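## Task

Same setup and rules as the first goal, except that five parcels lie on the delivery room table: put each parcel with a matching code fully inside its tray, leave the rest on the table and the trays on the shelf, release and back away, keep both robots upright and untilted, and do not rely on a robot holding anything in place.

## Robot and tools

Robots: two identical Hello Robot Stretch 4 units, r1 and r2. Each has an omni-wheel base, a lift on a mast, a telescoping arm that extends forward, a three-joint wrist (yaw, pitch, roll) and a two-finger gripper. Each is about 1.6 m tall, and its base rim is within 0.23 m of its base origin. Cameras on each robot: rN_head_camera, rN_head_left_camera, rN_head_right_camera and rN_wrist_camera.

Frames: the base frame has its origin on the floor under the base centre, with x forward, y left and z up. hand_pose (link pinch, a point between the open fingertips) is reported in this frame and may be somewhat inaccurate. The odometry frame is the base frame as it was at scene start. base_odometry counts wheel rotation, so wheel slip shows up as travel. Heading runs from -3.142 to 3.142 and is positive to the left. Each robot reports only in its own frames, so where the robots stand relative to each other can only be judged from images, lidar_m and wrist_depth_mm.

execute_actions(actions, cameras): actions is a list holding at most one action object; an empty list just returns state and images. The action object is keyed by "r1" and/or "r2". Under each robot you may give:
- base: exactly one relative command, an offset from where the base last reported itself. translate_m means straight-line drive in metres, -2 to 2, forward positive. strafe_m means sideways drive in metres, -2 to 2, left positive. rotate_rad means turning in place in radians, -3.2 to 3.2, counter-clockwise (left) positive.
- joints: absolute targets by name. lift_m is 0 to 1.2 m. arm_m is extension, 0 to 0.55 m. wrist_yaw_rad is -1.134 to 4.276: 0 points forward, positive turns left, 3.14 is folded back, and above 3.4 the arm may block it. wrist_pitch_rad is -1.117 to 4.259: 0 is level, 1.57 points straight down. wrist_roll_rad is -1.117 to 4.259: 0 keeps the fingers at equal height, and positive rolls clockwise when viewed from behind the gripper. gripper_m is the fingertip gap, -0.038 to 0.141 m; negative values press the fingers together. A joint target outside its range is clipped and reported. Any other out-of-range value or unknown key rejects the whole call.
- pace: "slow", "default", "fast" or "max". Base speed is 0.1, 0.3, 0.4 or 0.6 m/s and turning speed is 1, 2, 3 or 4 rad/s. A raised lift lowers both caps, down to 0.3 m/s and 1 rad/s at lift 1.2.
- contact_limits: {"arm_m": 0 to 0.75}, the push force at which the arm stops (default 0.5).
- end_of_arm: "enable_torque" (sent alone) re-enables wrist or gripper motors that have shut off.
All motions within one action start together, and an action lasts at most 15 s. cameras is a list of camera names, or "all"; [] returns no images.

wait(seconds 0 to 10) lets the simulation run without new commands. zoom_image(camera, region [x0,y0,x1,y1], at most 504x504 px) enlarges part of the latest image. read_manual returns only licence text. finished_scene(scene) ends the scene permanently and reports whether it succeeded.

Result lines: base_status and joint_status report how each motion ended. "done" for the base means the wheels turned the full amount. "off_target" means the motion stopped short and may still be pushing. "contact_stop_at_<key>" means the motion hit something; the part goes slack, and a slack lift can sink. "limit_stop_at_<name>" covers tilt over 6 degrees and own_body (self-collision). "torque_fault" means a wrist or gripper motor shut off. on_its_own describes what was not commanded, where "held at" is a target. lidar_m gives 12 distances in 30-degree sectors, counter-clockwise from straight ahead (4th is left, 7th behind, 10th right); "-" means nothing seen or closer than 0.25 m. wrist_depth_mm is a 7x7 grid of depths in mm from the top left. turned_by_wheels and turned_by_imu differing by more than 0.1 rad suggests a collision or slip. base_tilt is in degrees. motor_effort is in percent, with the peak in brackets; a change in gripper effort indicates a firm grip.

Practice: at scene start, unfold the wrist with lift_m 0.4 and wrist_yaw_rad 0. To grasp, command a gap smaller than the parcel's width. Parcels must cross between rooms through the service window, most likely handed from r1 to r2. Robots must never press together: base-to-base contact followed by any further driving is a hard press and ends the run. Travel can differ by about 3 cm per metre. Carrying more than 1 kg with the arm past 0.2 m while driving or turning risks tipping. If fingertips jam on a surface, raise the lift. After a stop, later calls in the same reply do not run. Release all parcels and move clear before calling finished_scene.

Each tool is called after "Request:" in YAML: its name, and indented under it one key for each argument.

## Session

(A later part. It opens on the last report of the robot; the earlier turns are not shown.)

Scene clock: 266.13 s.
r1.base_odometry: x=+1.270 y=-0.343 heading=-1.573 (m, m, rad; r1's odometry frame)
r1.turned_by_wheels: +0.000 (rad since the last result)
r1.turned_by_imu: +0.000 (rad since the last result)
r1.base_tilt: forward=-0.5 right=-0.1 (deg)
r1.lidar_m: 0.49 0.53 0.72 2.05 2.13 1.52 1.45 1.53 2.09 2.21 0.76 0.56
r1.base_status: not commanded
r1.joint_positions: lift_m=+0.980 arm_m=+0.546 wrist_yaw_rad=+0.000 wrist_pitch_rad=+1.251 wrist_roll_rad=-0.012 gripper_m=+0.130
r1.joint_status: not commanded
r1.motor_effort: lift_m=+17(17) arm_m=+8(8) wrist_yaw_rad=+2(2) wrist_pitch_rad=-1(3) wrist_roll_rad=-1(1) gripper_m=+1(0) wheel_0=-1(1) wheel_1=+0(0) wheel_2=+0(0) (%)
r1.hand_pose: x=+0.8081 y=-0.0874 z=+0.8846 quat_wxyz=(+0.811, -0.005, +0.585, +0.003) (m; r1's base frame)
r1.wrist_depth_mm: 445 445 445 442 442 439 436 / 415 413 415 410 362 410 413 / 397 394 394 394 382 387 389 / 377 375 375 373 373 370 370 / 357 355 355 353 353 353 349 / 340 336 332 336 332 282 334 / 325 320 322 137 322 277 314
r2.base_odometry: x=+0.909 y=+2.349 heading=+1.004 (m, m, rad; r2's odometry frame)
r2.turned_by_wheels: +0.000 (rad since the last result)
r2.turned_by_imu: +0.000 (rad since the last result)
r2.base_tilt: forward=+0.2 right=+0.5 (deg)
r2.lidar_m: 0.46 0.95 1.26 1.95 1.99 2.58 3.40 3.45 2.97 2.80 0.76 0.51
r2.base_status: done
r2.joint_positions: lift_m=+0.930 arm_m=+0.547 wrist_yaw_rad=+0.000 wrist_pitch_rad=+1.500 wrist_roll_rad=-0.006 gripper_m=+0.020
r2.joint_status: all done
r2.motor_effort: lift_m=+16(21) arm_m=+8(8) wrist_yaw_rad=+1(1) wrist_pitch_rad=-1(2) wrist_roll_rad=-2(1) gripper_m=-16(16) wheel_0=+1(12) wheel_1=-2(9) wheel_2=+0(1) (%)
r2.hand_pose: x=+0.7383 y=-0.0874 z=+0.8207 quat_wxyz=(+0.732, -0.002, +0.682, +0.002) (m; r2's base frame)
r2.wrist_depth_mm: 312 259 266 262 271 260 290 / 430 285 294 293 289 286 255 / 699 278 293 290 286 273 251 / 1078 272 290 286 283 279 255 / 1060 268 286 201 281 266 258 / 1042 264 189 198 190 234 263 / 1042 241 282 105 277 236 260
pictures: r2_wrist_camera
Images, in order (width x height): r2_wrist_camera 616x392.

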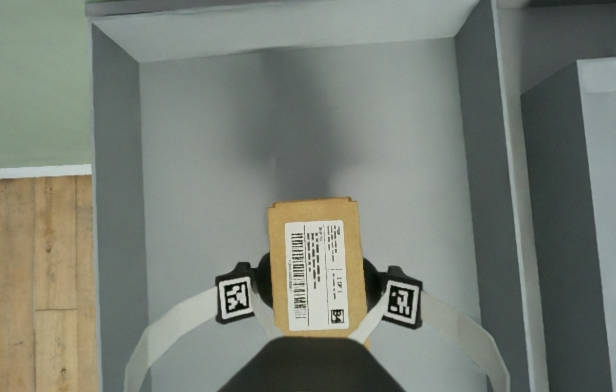

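Request:
execute_actions:
  actions:
    - {"r2":{"joints":{"lift_m":0.905}}}
  cameras: []

Request:
execute_actions:
  actions:
    - {"r2":{"joints":{"gripper_m":0.11}}}
  cameras: []

Request:
execute_actions:
  actions:
    - {"r2":{"joints":{"lift_m":1.15}}}
  cameras: ["r2_wrist_camera"]

Request:
execute_actions:
  actions:
    - {"r2":{"base":{"translate_m":-0.45},"joints":{"arm_m":0.0,"wrist_pitch_rad":0.5,"wrist_yaw_rad":-0.5,"lift_m":1.0}}}
  cameras: ["r2_wrist_camera","r2_head_camera"]

Scene clock: 273.53 s.
r1.base_odometry: x=+1.270 y=-0.343 heading=-1.573 (m, m, rad; r1's odometry frame)
r1.turned_by_wheels: +0.000 (rad since the last result)
r1.turned_by_imu: -0.001 (rad since the last result)
r1.base_tilt: forward=-0.4 right=-0.2 (deg)
r1.lidar_m: 0.49 0.53 0.71 2.07 2.12 1.54 1.46 1.48 2.07 2.20 0.74 0.53
r1.base_status: not commanded
r1.joint_positions: lift_m=+0.980 arm_m=+0.546 wrist_yaw_rad=+0.000 wrist_pitch_rad=+1.251 wrist_roll_rad=-0.012 gripper_m=+0.130
r1.joint_status: not commanded
r1.motor_effort: lift_m=+17(17) arm_m=+7(7) wrist_yaw_rad=+2(2) wrist_pitch_rad=-2(3) wrist_roll_rad=-1(2) gripper_m=-2(1) wheel_0=-1(1) wheel_1=+0(0) wheel_2=+0(0) (%)
r1.hand_pose: x=+0.8081 y=-0.0874 z=+0.8846 quat_wxyz=(+0.811, -0.005, +0.585, +0.003) (m; r1's base frame)
r1.wrist_depth_mm: 445 445 442 442 439 439 439 / 415 413 415 410 364 413 413 / 397 394 397 394 384 389 389 / 375 375 373 375 370 370 370 / 357 355 355 353 351 353 349 / 342 336 330 338 332 282 336 / 324 320 322 138 320 277 314
r2.base_odometry: x=+0.909 y=+2.349 heading=+1.004 (m, m, rad; r2's odometry frame)
r2.turned_by_wheels: +0.000 (rad since the last result)
r2.turned_by_imu: +0.000 (rad since the last result)
r2.base_tilt: forward=+0.2 right=+0.5 (deg)
r2.lidar_m: 0.47 0.95 1.22 1.94 2.01 2.59 3.38 3.45 2.98 2.79 0.75 0.51
r2.base_status: not commanded
r2.joint_positions: lift_m=+0.905 arm_m=+0.547 wrist_yaw_rad=+0.000 wrist_pitch_rad=+1.500 wrist_roll_rad=-0.006 gripper_m=+0.020
r2.joint_status: all done
r2.motor_effort: lift_m=+15(16) arm_m=+8(8) wrist_yaw_rad=+0(1) wrist_pitch_rad=-1(2) wrist_roll_rad=-1(2) gripper_m=-16(16) wheel_0=+0(1) wheel_1=-2(2) wheel_2=+0(0) (%)
r2.hand_pose: x=+0.7383 y=-0.0874 z=+0.7958 quat_wxyz=(+0.732, -0.002, +0.682, +0.002) (m; r2's base frame)
r2.wrist_depth_mm: 294 243 254 262 266 244 266 / 399 271 270 267 265 245 254 / 621 268 267 265 263 251 244 / 1042 266 265 263 260 257 241 / 1042 263 262 201 257 255 240 / 1025 248 189 199 189 234 222 / 1025 228 258 105 253 236 226
pictures: none
No camera images: the call's "cameras" was empty. Leave "cameras" out to get every camera's image.

Scene clock: 275.27 s.
r1.base_odometry: x=+1.270 y=-0.343 heading=-1.573 (m, m, rad; r1's odometry frame)
r1.turned_by_wheels: +0.000 (rad since the last result)
r1.turned_by_imu: +0.000 (rad since the last result)
r1.base_tilt: forward=-0.4 right=-0.2 (deg)
r1.lidar_m: 0.50 0.49 0.71 2.08 2.13 1.55 1.48 1.52 2.06 2.17 0.76 0.53
r1.base_status: not commanded
r1.joint_positions: lift_m=+0.980 arm_m=+0.546 wrist_yaw_rad=+0.000 wrist_pitch_rad=+1.251 wrist_roll_rad=-0.012 gripper_m=+0.130
r1.joint_status: not commanded
r1.motor_effort: lift_m=+17(17) arm_m=+8(8) wrist_yaw_rad=+2(1) wrist_pitch_rad=-3(3) wrist_roll_rad=-2(2) gripper_m=-2(0) wheel_0=-1(1) wheel_1=+0(0) wheel_2=+0(0) (%)
r1.hand_pose: x=+0.8081 y=-0.0874 z=+0.8846 quat_wxyz=(+0.811, -0.005, +0.585, +0.003) (m; r1's base frame)
r1.wrist_depth_mm: 449 445 445 442 442 439 439 / 415 413 415 410 364 413 410 / 397 394 394 392 382 392 389 / 377 373 373 373 373 370 368 / 355 357 353 353 353 351 351 / 340 334 332 336 334 281 334 / 324 320 324 137 322 276 312
r2.base_odometry: x=+0.909 y=+2.349 heading=+1.004 (m, m, rad; r2's odometry frame)
r2.turned_by_wheels: +0.000 (rad since the last result)
r2.turned_by_imu: +0.000 (rad since the last result)
r2.base_tilt: forward=+0.2 right=+0.5 (deg)
r2.lidar_m: 0.46 0.93 1.26 1.94 2.00 2.57 3.39 3.42 2.97 2.78 0.75 0.52
r2.base_status: not commanded
r2.joint_positions: lift_m=+0.905 arm_m=+0.547 wrist_yaw_rad=+0.000 wrist_pitch_rad=+1.500 wrist_roll_rad=-0.006 gripper_m=+0.110
r2.joint_status: all done
r2.motor_effort: lift_m=+15(15) arm_m=+8(8) wrist_yaw_rad=-1(0) wrist_pitch_rad=-1(1) wrist_roll_rad=-1(0) gripper_m=-1(12) wheel_0=+1(1) wheel_1=-2(2) wheel_2=+0(0) (%)
r2.hand_pose: x=+0.7383 y=-0.0874 z=+0.7958 quat_wxyz=(+0.732, -0.002, +0.682, +0.002) (m; r2's base frame)
r2.wrist_depth_mm: 296 244 254 263 265 241 265 / 399 270 270 266 265 245 254 / 621 267 267 265 262 251 243 / 1042 265 264 262 259 256 242 / 1042 263 260 200 257 255 239 / 1025 246 204 198 213 232 223 / 1025 240 257 105 252 238 208
pictures: none
No camera images: the call's "cameras" was empty. Leave "cameras" out to get every camera's image.

Scene clock: 277.37 s.
r1.base_odometry: x=+1.270 y=-0.343 heading=-1.573 (m, m, rad; r1's odometry frame)
r1.turned_by_wheels: +0.000 (rad since the last result)
r1.turned_by_imu: +0.000 (rad since the last result)
r1.base_tilt: forward=-0.3 right=-0.3 (deg)
r1.lidar_m: 0.48 0.51 0.72 2.07 2.12 1.55 1.45 1.51 2.10 2.20 0.72 0.53
r1.base_status: not commanded
r1.joint_positions: lift_m=+0.980 arm_m=+0.546 wrist_yaw_rad=+0.000 wrist_pitch_rad=+1.251 wrist_roll_rad=-0.012 gripper_m=+0.130
r1.joint_status: not commanded
r1.motor_effort: lift_m=+16(17) arm_m=+7(7) wrist_yaw_rad=+2(2) wrist_pitch_rad=-2(3) wrist_roll_rad=-2(2) gripper_m=-1(1) wheel_0=-1(1) wheel_1=+0(0) wheel_2=+0(0) (%)
r1.hand_pose: x=+0.8081 y=-0.0874 z=+0.8846 quat_wxyz=(+0.811, -0.005, +0.585, +0.003) (m; r1's base frame)
r1.wrist_depth_mm: 449 449 442 442 439 436 436 / 418 413 418 410 364 413 413 / 397 394 394 392 382 392 389 / 377 375 373 373 370 370 368 / 355 357 355 353 353 351 349 / 340 336 332 338 334 282 334 / 325 320 324 138 320 276 314
r2.base_odometry: x=+0.909 y=+2.349 heading=+1.004 (m, m, rad; r2's odometry frame)
r2.turned_by_wheels: +0.000 (rad since the last result)
r2.turned_by_imu: +0.000 (rad since the last result)
r2.base_tilt: forward=+0.2 right=+0.5 (deg)
r2.lidar_m: 0.47 0.94 1.28 1.95 2.00 2.60 3.39 3.42 2.96 2.79 0.75 0.52
r2.base_status: not commanded
r2.joint_positions: lift_m=+1.150 arm_m=+0.547 wrist_yaw_rad=+0.000 wrist_pitch_rad=+1.500 wrist_roll_rad=-0.006 gripper_m=+0.110
r2.joint_status: all done
r2.motor_effort: lift_m=+23(23) arm_m=+8(8) wrist_yaw_rad=-1(1) wrist_pitch_rad=-2(2) wrist_roll_rad=-2(1) gripper_m=-2(2) wheel_0=+0(1) wheel_1=-2(2) wheel_2=+0(0) (%)
r2.hand_pose: x=+0.7383 y=-0.0874 z=+1.0401 quat_wxyz=(+0.732, -0.002, +0.682, +0.002) (m; r2's base frame)
r2.wrist_depth_mm: 312 317 325 332 338 343 349 / 433 442 455 452 462 484 480 / 699 732 517 508 508 500 496 / 1308 1281 512 504 504 496 496 / 1281 1281 504 496 496 492 488 / 1255 1255 204 496 459 488 484 / 1255 1255 496 105 488 480 480
pictures: r2_wrist_camera
Images, in order (width x height): r2_wrist_camera 616x392.

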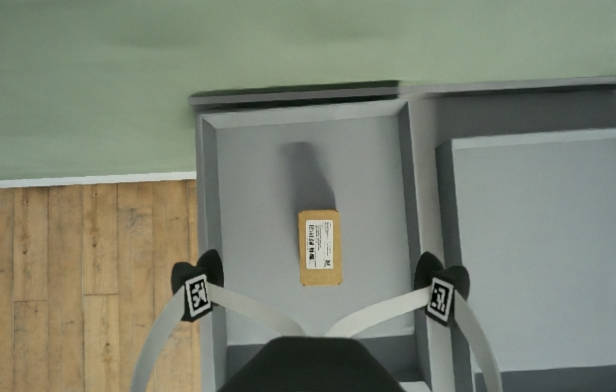

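Scene clock: 280.33 s.
r1.base_odometry: x=+1.270 y=-0.343 heading=-1.573 (m, m, rad; r1's odometry frame)
r1.turned_by_wheels: +0.000 (rad since the last result)
r1.turned_by_imu: -0.001 (rad since the last result)
r1.base_tilt: forward=-0.4 right=-0.1 (deg)
r1.lidar_m: 0.50 0.53 0.73 2.07 2.15 1.53 1.44 1.52 2.10 2.19 0.73 0.54
r1.base_status: not commanded
r1.joint_positions: lift_m=+0.980 arm_m=+0.546 wrist_yaw_rad=+0.000 wrist_pitch_rad=+1.251 wrist_roll_rad=-0.012 gripper_m=+0.130
r1.joint_status: not commanded
r1.motor_effort: lift_m=+17(17) arm_m=+8(8) wrist_yaw_rad=+1(2) wrist_pitch_rad=-3(2) wrist_roll_rad=-1(2) gripper_m=-3(1) wheel_0=-1(1) wheel_1=+0(0) wheel_2=+0(0) (%)
r1.hand_pose: x=+0.8081 y=-0.0874 z=+0.8846 quat_wxyz=(+0.811, -0.005, +0.585, +0.003) (m; r1's base frame)
r1.wrist_depth_mm: 445 445 442 442 436 442 433 / 415 413 418 413 366 413 410 / 397 394 394 394 382 389 389 / 377 375 373 370 370 368 370 / 355 355 353 353 353 351 351 / 342 336 332 336 332 281 332 / 324 320 324 138 319 276 314
r2.base_odometry: x=+0.667 y=+1.970 heading=+1.003 (m, m, rad; r2's odometry frame)
r2.turned_by_wheels: +0.000 (rad since the last result)
r2.turned_by_imu: -0.002 (rad since the last result)
r2.base_tilt: forward=+0.2 right=+0.5 (deg)
r2.lidar_m: 0.91 1.42 1.86 1.91 1.96 2.55 2.92 2.98 3.00 2.82 2.12 0.97
r2.base_status: done
r2.joint_positions: lift_m=+1.000 arm_m=+0.001 wrist_yaw_rad=-0.500 wrist_pitch_rad=+0.502 wrist_roll_rad=-0.006 gripper_m=+0.110
r2.joint_status: all done
r2.motor_effort: lift_m=+16(22) arm_m=-8(8) wrist_yaw_rad=+0(6) wrist_pitch_rad=-7(12) wrist_roll_rad=-1(1) gripper_m=-1(1) wheel_0=-4(12) wheel_1=-4(7) wheel_2=+3(13) (%)
r2.hand_pose: x=+0.3523 y=-0.1980 z=+1.0396 quat_wxyz=(+0.939, +0.059, +0.242, -0.239) (m; r2's base frame)
r2.wrist_depth_mm: 917 1008 1118 1255 1430 1661 - / 960 1078 1182 1336 1576 1808 - / 1008 1078 1160 1138 1255 - - / 1042 891 891 1025 1863 - - / 1118 1255 1430 1708 1863 1921 1863 / 1229 1366 204 1618 1499 1537 1576 / 1281 1336 1336 105 1336 1308 1336
pictures: r2_head_camera, r2_wrist_camera
Images, in order (width x height): r2_head_camera 420x560, r2_wrist_camera 616x392.

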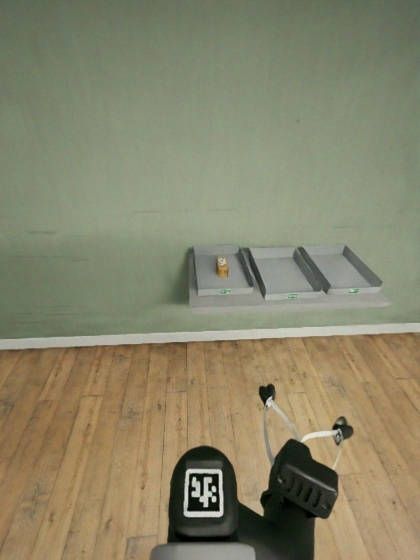

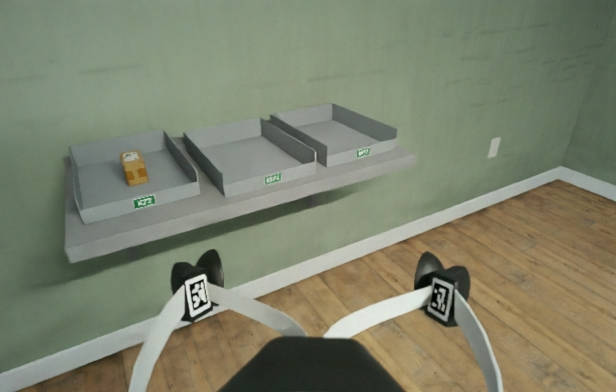

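Placed. Need third code clearly.

Request:
execute_actions:
  actions:
    - {"r2":{"base":{"strafe_m":-0.5},"joints":{"wrist_yaw_rad":0,"wrist_pitch_rad":0.35,"lift_m":0.95,"arm_m":0.15}}}
  cameras: ["r2_wrist_camera"]

Scene clock: 287.23 s.
r1.base_odometry: x=+1.270 y=-0.343 heading=-1.573 (m, m, rad; r1's odometry frame)
r1.turned_by_wheels: +0.000 (rad since the last result)
r1.turned_by_imu: -0.001 (rad since the last result)
r1.base_tilt: forward=-0.4 right=-0.2 (deg)
r1.lidar_m: 0.49 0.52 0.70 2.08 2.14 1.55 1.45 1.49 2.08 2.17 0.73 0.53
r1.base_status: not commanded
r1.joint_positions: lift_m=+0.980 arm_m=+0.546 wrist_yaw_rad=+0.000 wrist_pitch_rad=+1.251 wrist_roll_rad=-0.012 gripper_m=+0.130
r1.joint_status: not commanded
r1.motor_effort: lift_m=+17(17) arm_m=+7(7) wrist_yaw_rad=+1(2) wrist_pitch_rad=-2(2) wrist_roll_rad=-1(1) gripper_m=+1(0) wheel_0=-1(1) wheel_1=+0(0) wheel_2=+0(0) (%)
r1.hand_pose: x=+0.8081 y=-0.0874 z=+0.8846 quat_wxyz=(+0.811, -0.005, +0.585, +0.003) (m; r1's base frame)
r1.wrist_depth_mm: 445 442 442 442 442 436 439 / 415 413 415 410 364 410 413 / 397 394 394 394 382 389 389 / 375 375 373 370 373 368 370 / 357 355 355 353 353 351 349 / 340 334 330 336 332 282 332 / 324 322 322 137 320 276 312
r2.base_odometry: x=+1.089 y=+1.701 heading=+1.003 (m, m, rad; r2's odometry frame)
r2.turned_by_wheels: +0.000 (rad since the last result)
r2.turned_by_imu: -0.001 (rad since the last result)
r2.base_tilt: forward=+0.2 right=+0.5 (deg)
r2.lidar_m: 0.95 0.99 1.92 2.40 2.46 3.05 2.89 2.94 2.47 2.32 2.20 0.99
r2.base_status: done
r2.joint_positions: lift_m=+0.950 arm_m=+0.149 wrist_yaw_rad=+0.000 wrist_pitch_rad=+0.352 wrist_roll_rad=-0.006 gripper_m=+0.110
r2.joint_status: all done
r2.motor_effort: lift_m=+17(15) arm_m=+8(7) wrist_yaw_rad=+0(9) wrist_pitch_rad=-7(11) wrist_roll_rad=-3(2) gripper_m=-2(1) wheel_0=+3(12) wheel_1=-2(11) wheel_2=+0(2) (%)
r2.hand_pose: x=+0.5902 y=-0.0874 z=+1.0288 quat_wxyz=(+0.985, -0.003, +0.175, +0.001) (m; r2's base frame)
r2.wrist_depth_mm: 931 946 946 946 946 946 960 / 991 991 991 991 1008 991 1008 / 1025 1042 1042 1042 1060 1060 1060 / 1078 1042 1025 1042 1060 1118 1118 / 750 750 798 798 798 1182 1182 / 1229 691 204 691 683 1255 1255 / 1308 1308 1336 105 1336 1336 1366
pictures: r2_wrist_camera
Images, in order (width x height): r2_wrist_camera 616x392.

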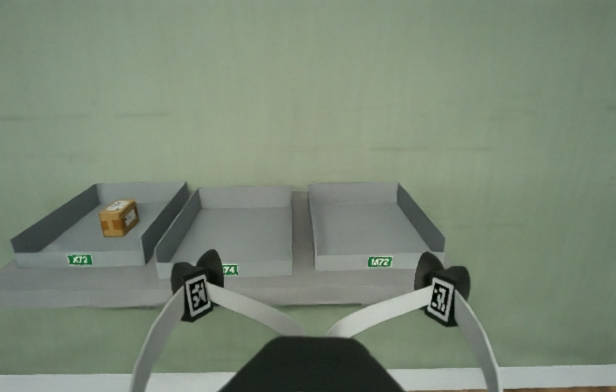

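Request:
execute_actions:
  actions:
    - {"r1":{"base":{"strafe_m":0.24},"joints":{"wrist_pitch_rad":1.5}},"r2":{"base":{"rotate_rad":3.14},"joints":{"arm_m":0,"wrist_pitch_rad":0,"gripper_m":0.13}}}
  cameras: []

Request:
execute_actions:
  actions:
    - {"r1":{"base":{"translate_m":0.2}},"r2":{"base":{"translate_m":2.0},"pace":"fast"}}
  cameras: ["r1_wrist_camera","r2_head_camera"]

Scene clock: 296.50 s.
r1.base_odometry: x=+1.510 y=-0.343 heading=-1.573 (m, m, rad; r1's odometry frame)
r1.turned_by_wheels: +0.000 (rad since the last result)
r1.turned_by_imu: -0.002 (rad since the last result)
r1.base_tilt: forward=-0.3 right=-0.1 (deg)
r1.lidar_m: 0.49 0.52 0.71 1.84 1.92 1.57 1.47 1.53 2.05 2.42 0.77 0.53
r1.base_status: done
r1.joint_positions: lift_m=+0.980 arm_m=+0.546 wrist_yaw_rad=+0.000 wrist_pitch_rad=+1.500 wrist_roll_rad=-0.012 gripper_m=+0.130
r1.joint_status: all done
r1.motor_effort: lift_m=+17(17) arm_m=+8(8) wrist_yaw_rad=+2(2) wrist_pitch_rad=+1(0) wrist_roll_rad=-2(2) gripper_m=+1(0) wheel_0=-1(8) wheel_1=+0(9) wheel_2=+0(1) (%)
r1.hand_pose: x=+0.7378 y=-0.0874 z=+0.8707 quat_wxyz=(+0.732, -0.004, +0.682, +0.004) (m; r1's base frame)
r1.wrist_depth_mm: 357 353 353 347 347 343 343 / 349 349 347 345 342 342 340 / 347 345 342 340 338 338 338 / 343 340 338 338 334 332 330 / 338 336 334 332 332 329 327 / 334 329 329 329 327 322 324 / 330 327 327 138 320 320 320
r2.base_odometry: x=+1.089 y=+1.701 heading=-2.141 (m, m, rad; r2's odometry frame)
r2.turned_by_wheels: +3.139 (rad since the last result)
r2.turned_by_imu: +3.170 (rad since the last result)
r2.base_tilt: forward=+0.1 right=+0.5 (deg)
r2.lidar_m: 2.75 2.95 2.47 2.33 2.12 1.03 0.95 0.99 1.92 2.40 2.47 3.01
r2.base_status: done
r2.joint_positions: lift_m=+0.950 arm_m=+0.001 wrist_yaw_rad=+0.000 wrist_pitch_rad=+0.003 wrist_roll_rad=-0.006 gripper_m=+0.130
r2.joint_status: all done
r2.motor_effort: lift_m=+17(17) arm_m=-8(6) wrist_yaw_rad=+0(0) wrist_pitch_rad=-8(15) wrist_roll_rad=-2(2) gripper_m=+0(1) wheel_0=-4(9) wheel_1=-3(9) wheel_2=-4(12) (%)
r2.hand_pose: x=+0.4608 y=-0.0874 z=+1.1277 quat_wxyz=(+1.000, -0.003, +0.001, +0.000) (m; r2's base frame)
r2.wrist_depth_mm: - - - - - - - / - - - - - - - / - - - - - - - / - - - - - - - / - - - - - - - / - - - - - - - / - - - 105 - - -
pictures: none
No camera images: the call's "cameras" was empty. Leave "cameras" out to get every camera's image.

Scene clock: 303.33 s.
r1.base_odometry: x=+1.510 y=-0.543 heading=-1.572 (m, m, rad; r1's odometry frame)
r1.turned_by_wheels: +0.000 (rad since the last result)
r1.turned_by_imu: -0.002 (rad since the last result)
r1.base_tilt: forward=-0.4 right=-0.1 (deg)
r1.lidar_m: 0.27 0.32 0.44 1.84 1.91 1.75 1.65 1.72 2.38 2.38 0.43 0.33
r1.base_status: done
r1.joint_positions: lift_m=+0.980 arm_m=+0.546 wrist_yaw_rad=+0.000 wrist_pitch_rad=+1.500 wrist_roll_rad=-0.012 gripper_m=+0.130
r1.joint_status: not commanded
r1.motor_effort: lift_m=+17(17) arm_m=+7(7) wrist_yaw_rad=+2(2) wrist_pitch_rad=+0(1) wrist_roll_rad=-2(2) gripper_m=+5(1) wheel_0=+2(6) wheel_1=+1(6) wheel_2=-1(9) (%)
r1.hand_pose: x=+0.7378 y=-0.0874 z=+0.8707 quat_wxyz=(+0.732, -0.004, +0.682, +0.004) (m; r1's base frame)
r1.wrist_depth_mm: 353 355 349 351 347 345 343 / 349 349 345 343 343 342 340 / 345 343 342 290 340 338 336 / 342 342 338 336 334 334 332 / 338 334 336 332 330 329 327 / 334 330 327 329 327 324 325 / 329 325 327 138 324 320 320
r2.base_odometry: x=+0.010 y=+0.017 heading=-2.140 (m, m, rad; r2's odometry frame)
r2.turned_by_wheels: +0.000 (rad since the last result)
r2.turned_by_imu: +0.004 (rad since the last result)
r2.base_tilt: forward=+0.1 right=+0.5 (deg)
r2.lidar_m: 0.76 0.78 1.20 2.42 2.50 3.32 3.47 3.44 2.39 2.28 1.30 0.92
r2.base_status: done
r2.joint_positions: lift_m=+0.950 arm_m=+0.001 wrist_yaw_rad=+0.000 wrist_pitch_rad=+0.003 wrist_roll_rad=-0.006 gripper_m=+0.130
r2.joint_status: not commanded
r2.motor_effort: lift_m=+17(17) arm_m=-8(8) wrist_yaw_rad=+0(2) wrist_pitch_rad=-8(7) wrist_roll_rad=-2(3) gripper_m=+0(1) wheel_0=+4(8) wheel_1=+3(6) wheel_2=-1(15) (%)
r2.hand_pose: x=+0.4608 y=-0.0874 z=+1.1277 quat_wxyz=(+1.000, -0.003, +0.001, +0.000) (m; r2's base frame)
r2.wrist_depth_mm: 750 - - - 647 647 647 / 759 - - - 647 647 647 / 750 - - - 647 654 647 / 750 - - - 654 654 647 / 759 - - - 654 654 647 / 750 820 759 842 647 647 647 / 609 609 615 105 654 654 654
pictures: r1_wrist_camera, r2_head_camera
Images, in order (width x height): r1_wrist_camera 616x392, r2_head_camera 420x560.

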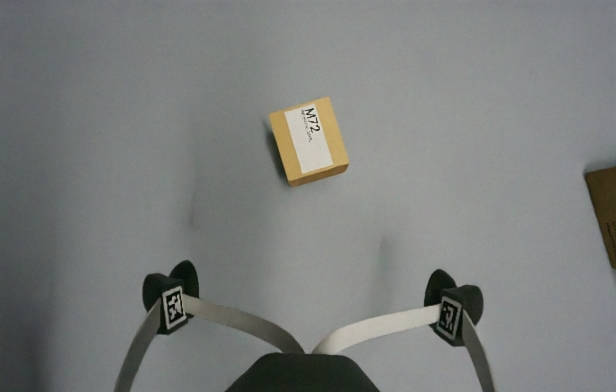

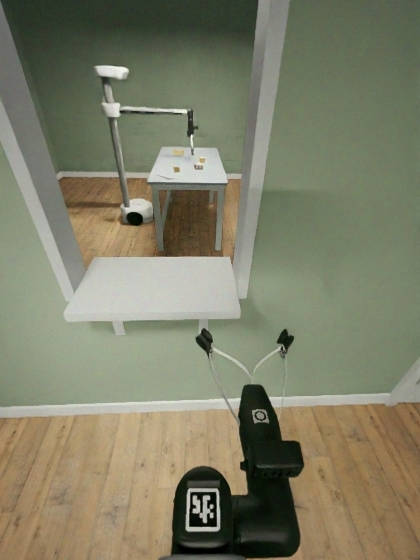

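Request:
execute_actions:
  actions:
    - {"r1":{"base":{"translate_m":0.1},"pace":"slow"},"r2":{"base":{"strafe_m":0.3},"joints":{"lift_m":0.89}}}
  cameras: ["r1_wrist_camera"]

Scene clock: 309.03 s.
r1.base_odometry: x=+1.509 y=-0.643 heading=-1.572 (m, m, rad; r1's odometry frame)
r1.turned_by_wheels: +0.000 (rad since the last result)
r1.turned_by_imu: -0.001 (rad since the last result)
r1.base_tilt: forward=-0.4 right=-0.2 (deg)
r1.lidar_m: 0.25 0.25 0.31 1.81 1.91 1.87 1.76 1.79 2.51 2.36 0.32 0.25
r1.base_status: done
r1.joint_positions: lift_m=+0.980 arm_m=+0.547 wrist_yaw_rad=+0.000 wrist_pitch_rad=+1.500 wrist_roll_rad=-0.012 gripper_m=+0.130
r1.joint_status: not commanded
r1.motor_effort: lift_m=+17(17) arm_m=+7(7) wrist_yaw_rad=+2(2) wrist_pitch_rad=+0(1) wrist_roll_rad=-1(2) gripper_m=+1(0) wheel_0=+3(3) wheel_1=+2(5) wheel_2=-2(7) (%)
r1.hand_pose: x=+0.7378 y=-0.0874 z=+0.8707 quat_wxyz=(+0.732, -0.004, +0.682, +0.004) (m; r1's base frame)
r1.wrist_depth_mm: 355 351 351 347 347 345 343 / 349 347 347 345 343 342 342 / 347 345 343 340 340 338 334 / 343 340 338 336 336 332 330 / 338 336 334 283 332 330 327 / 334 330 329 327 327 325 324 / 329 325 327 137 322 320 319
r2.base_odometry: x=+0.263 y=-0.145 heading=-2.140 (m, m, rad; r2's odometry frame)
r2.turned_by_wheels: +0.000 (rad since the last result)
r2.turned_by_imu: +0.000 (rad since the last result)
r2.base_tilt: forward=+0.2 right=+0.5 (deg)
r2.lidar_m: 0.73 0.88 1.18 2.12 2.20 2.90 3.48 3.50 2.69 2.59 1.27 0.80
r2.base_status: done
r2.joint_positions: lift_m=+0.890 arm_m=+0.001 wrist_yaw_rad=+0.000 wrist_pitch_rad=+0.003 wrist_roll_rad=-0.006 gripper_m=+0.130
r2.joint_status: all done
r2.motor_effort: lift_m=+17(17) arm_m=-8(8) wrist_yaw_rad=+2(0) wrist_pitch_rad=-9(8) wrist_roll_rad=-2(1) gripper_m=-1(2) wheel_0=-2(12) wheel_1=+1(9) wheel_2=+0(0) (%)
r2.hand_pose: x=+0.4608 y=-0.0874 z=+1.0677 quat_wxyz=(+1.000, -0.003, +0.001, +0.000) (m; r2's base frame)
r2.wrist_depth_mm: 640 640 - - - - 634 / 640 634 - - - - 634 / 647 640 - - - - 634 / 647 647 - - - - 634 / 647 647 - - - 732 640 / 647 647 603 723 609 609 640 / 647 640 530 105 525 525 634
pictures: r1_wrist_camera
Images, in order (width x height): r1_wrist_camera 616x392.

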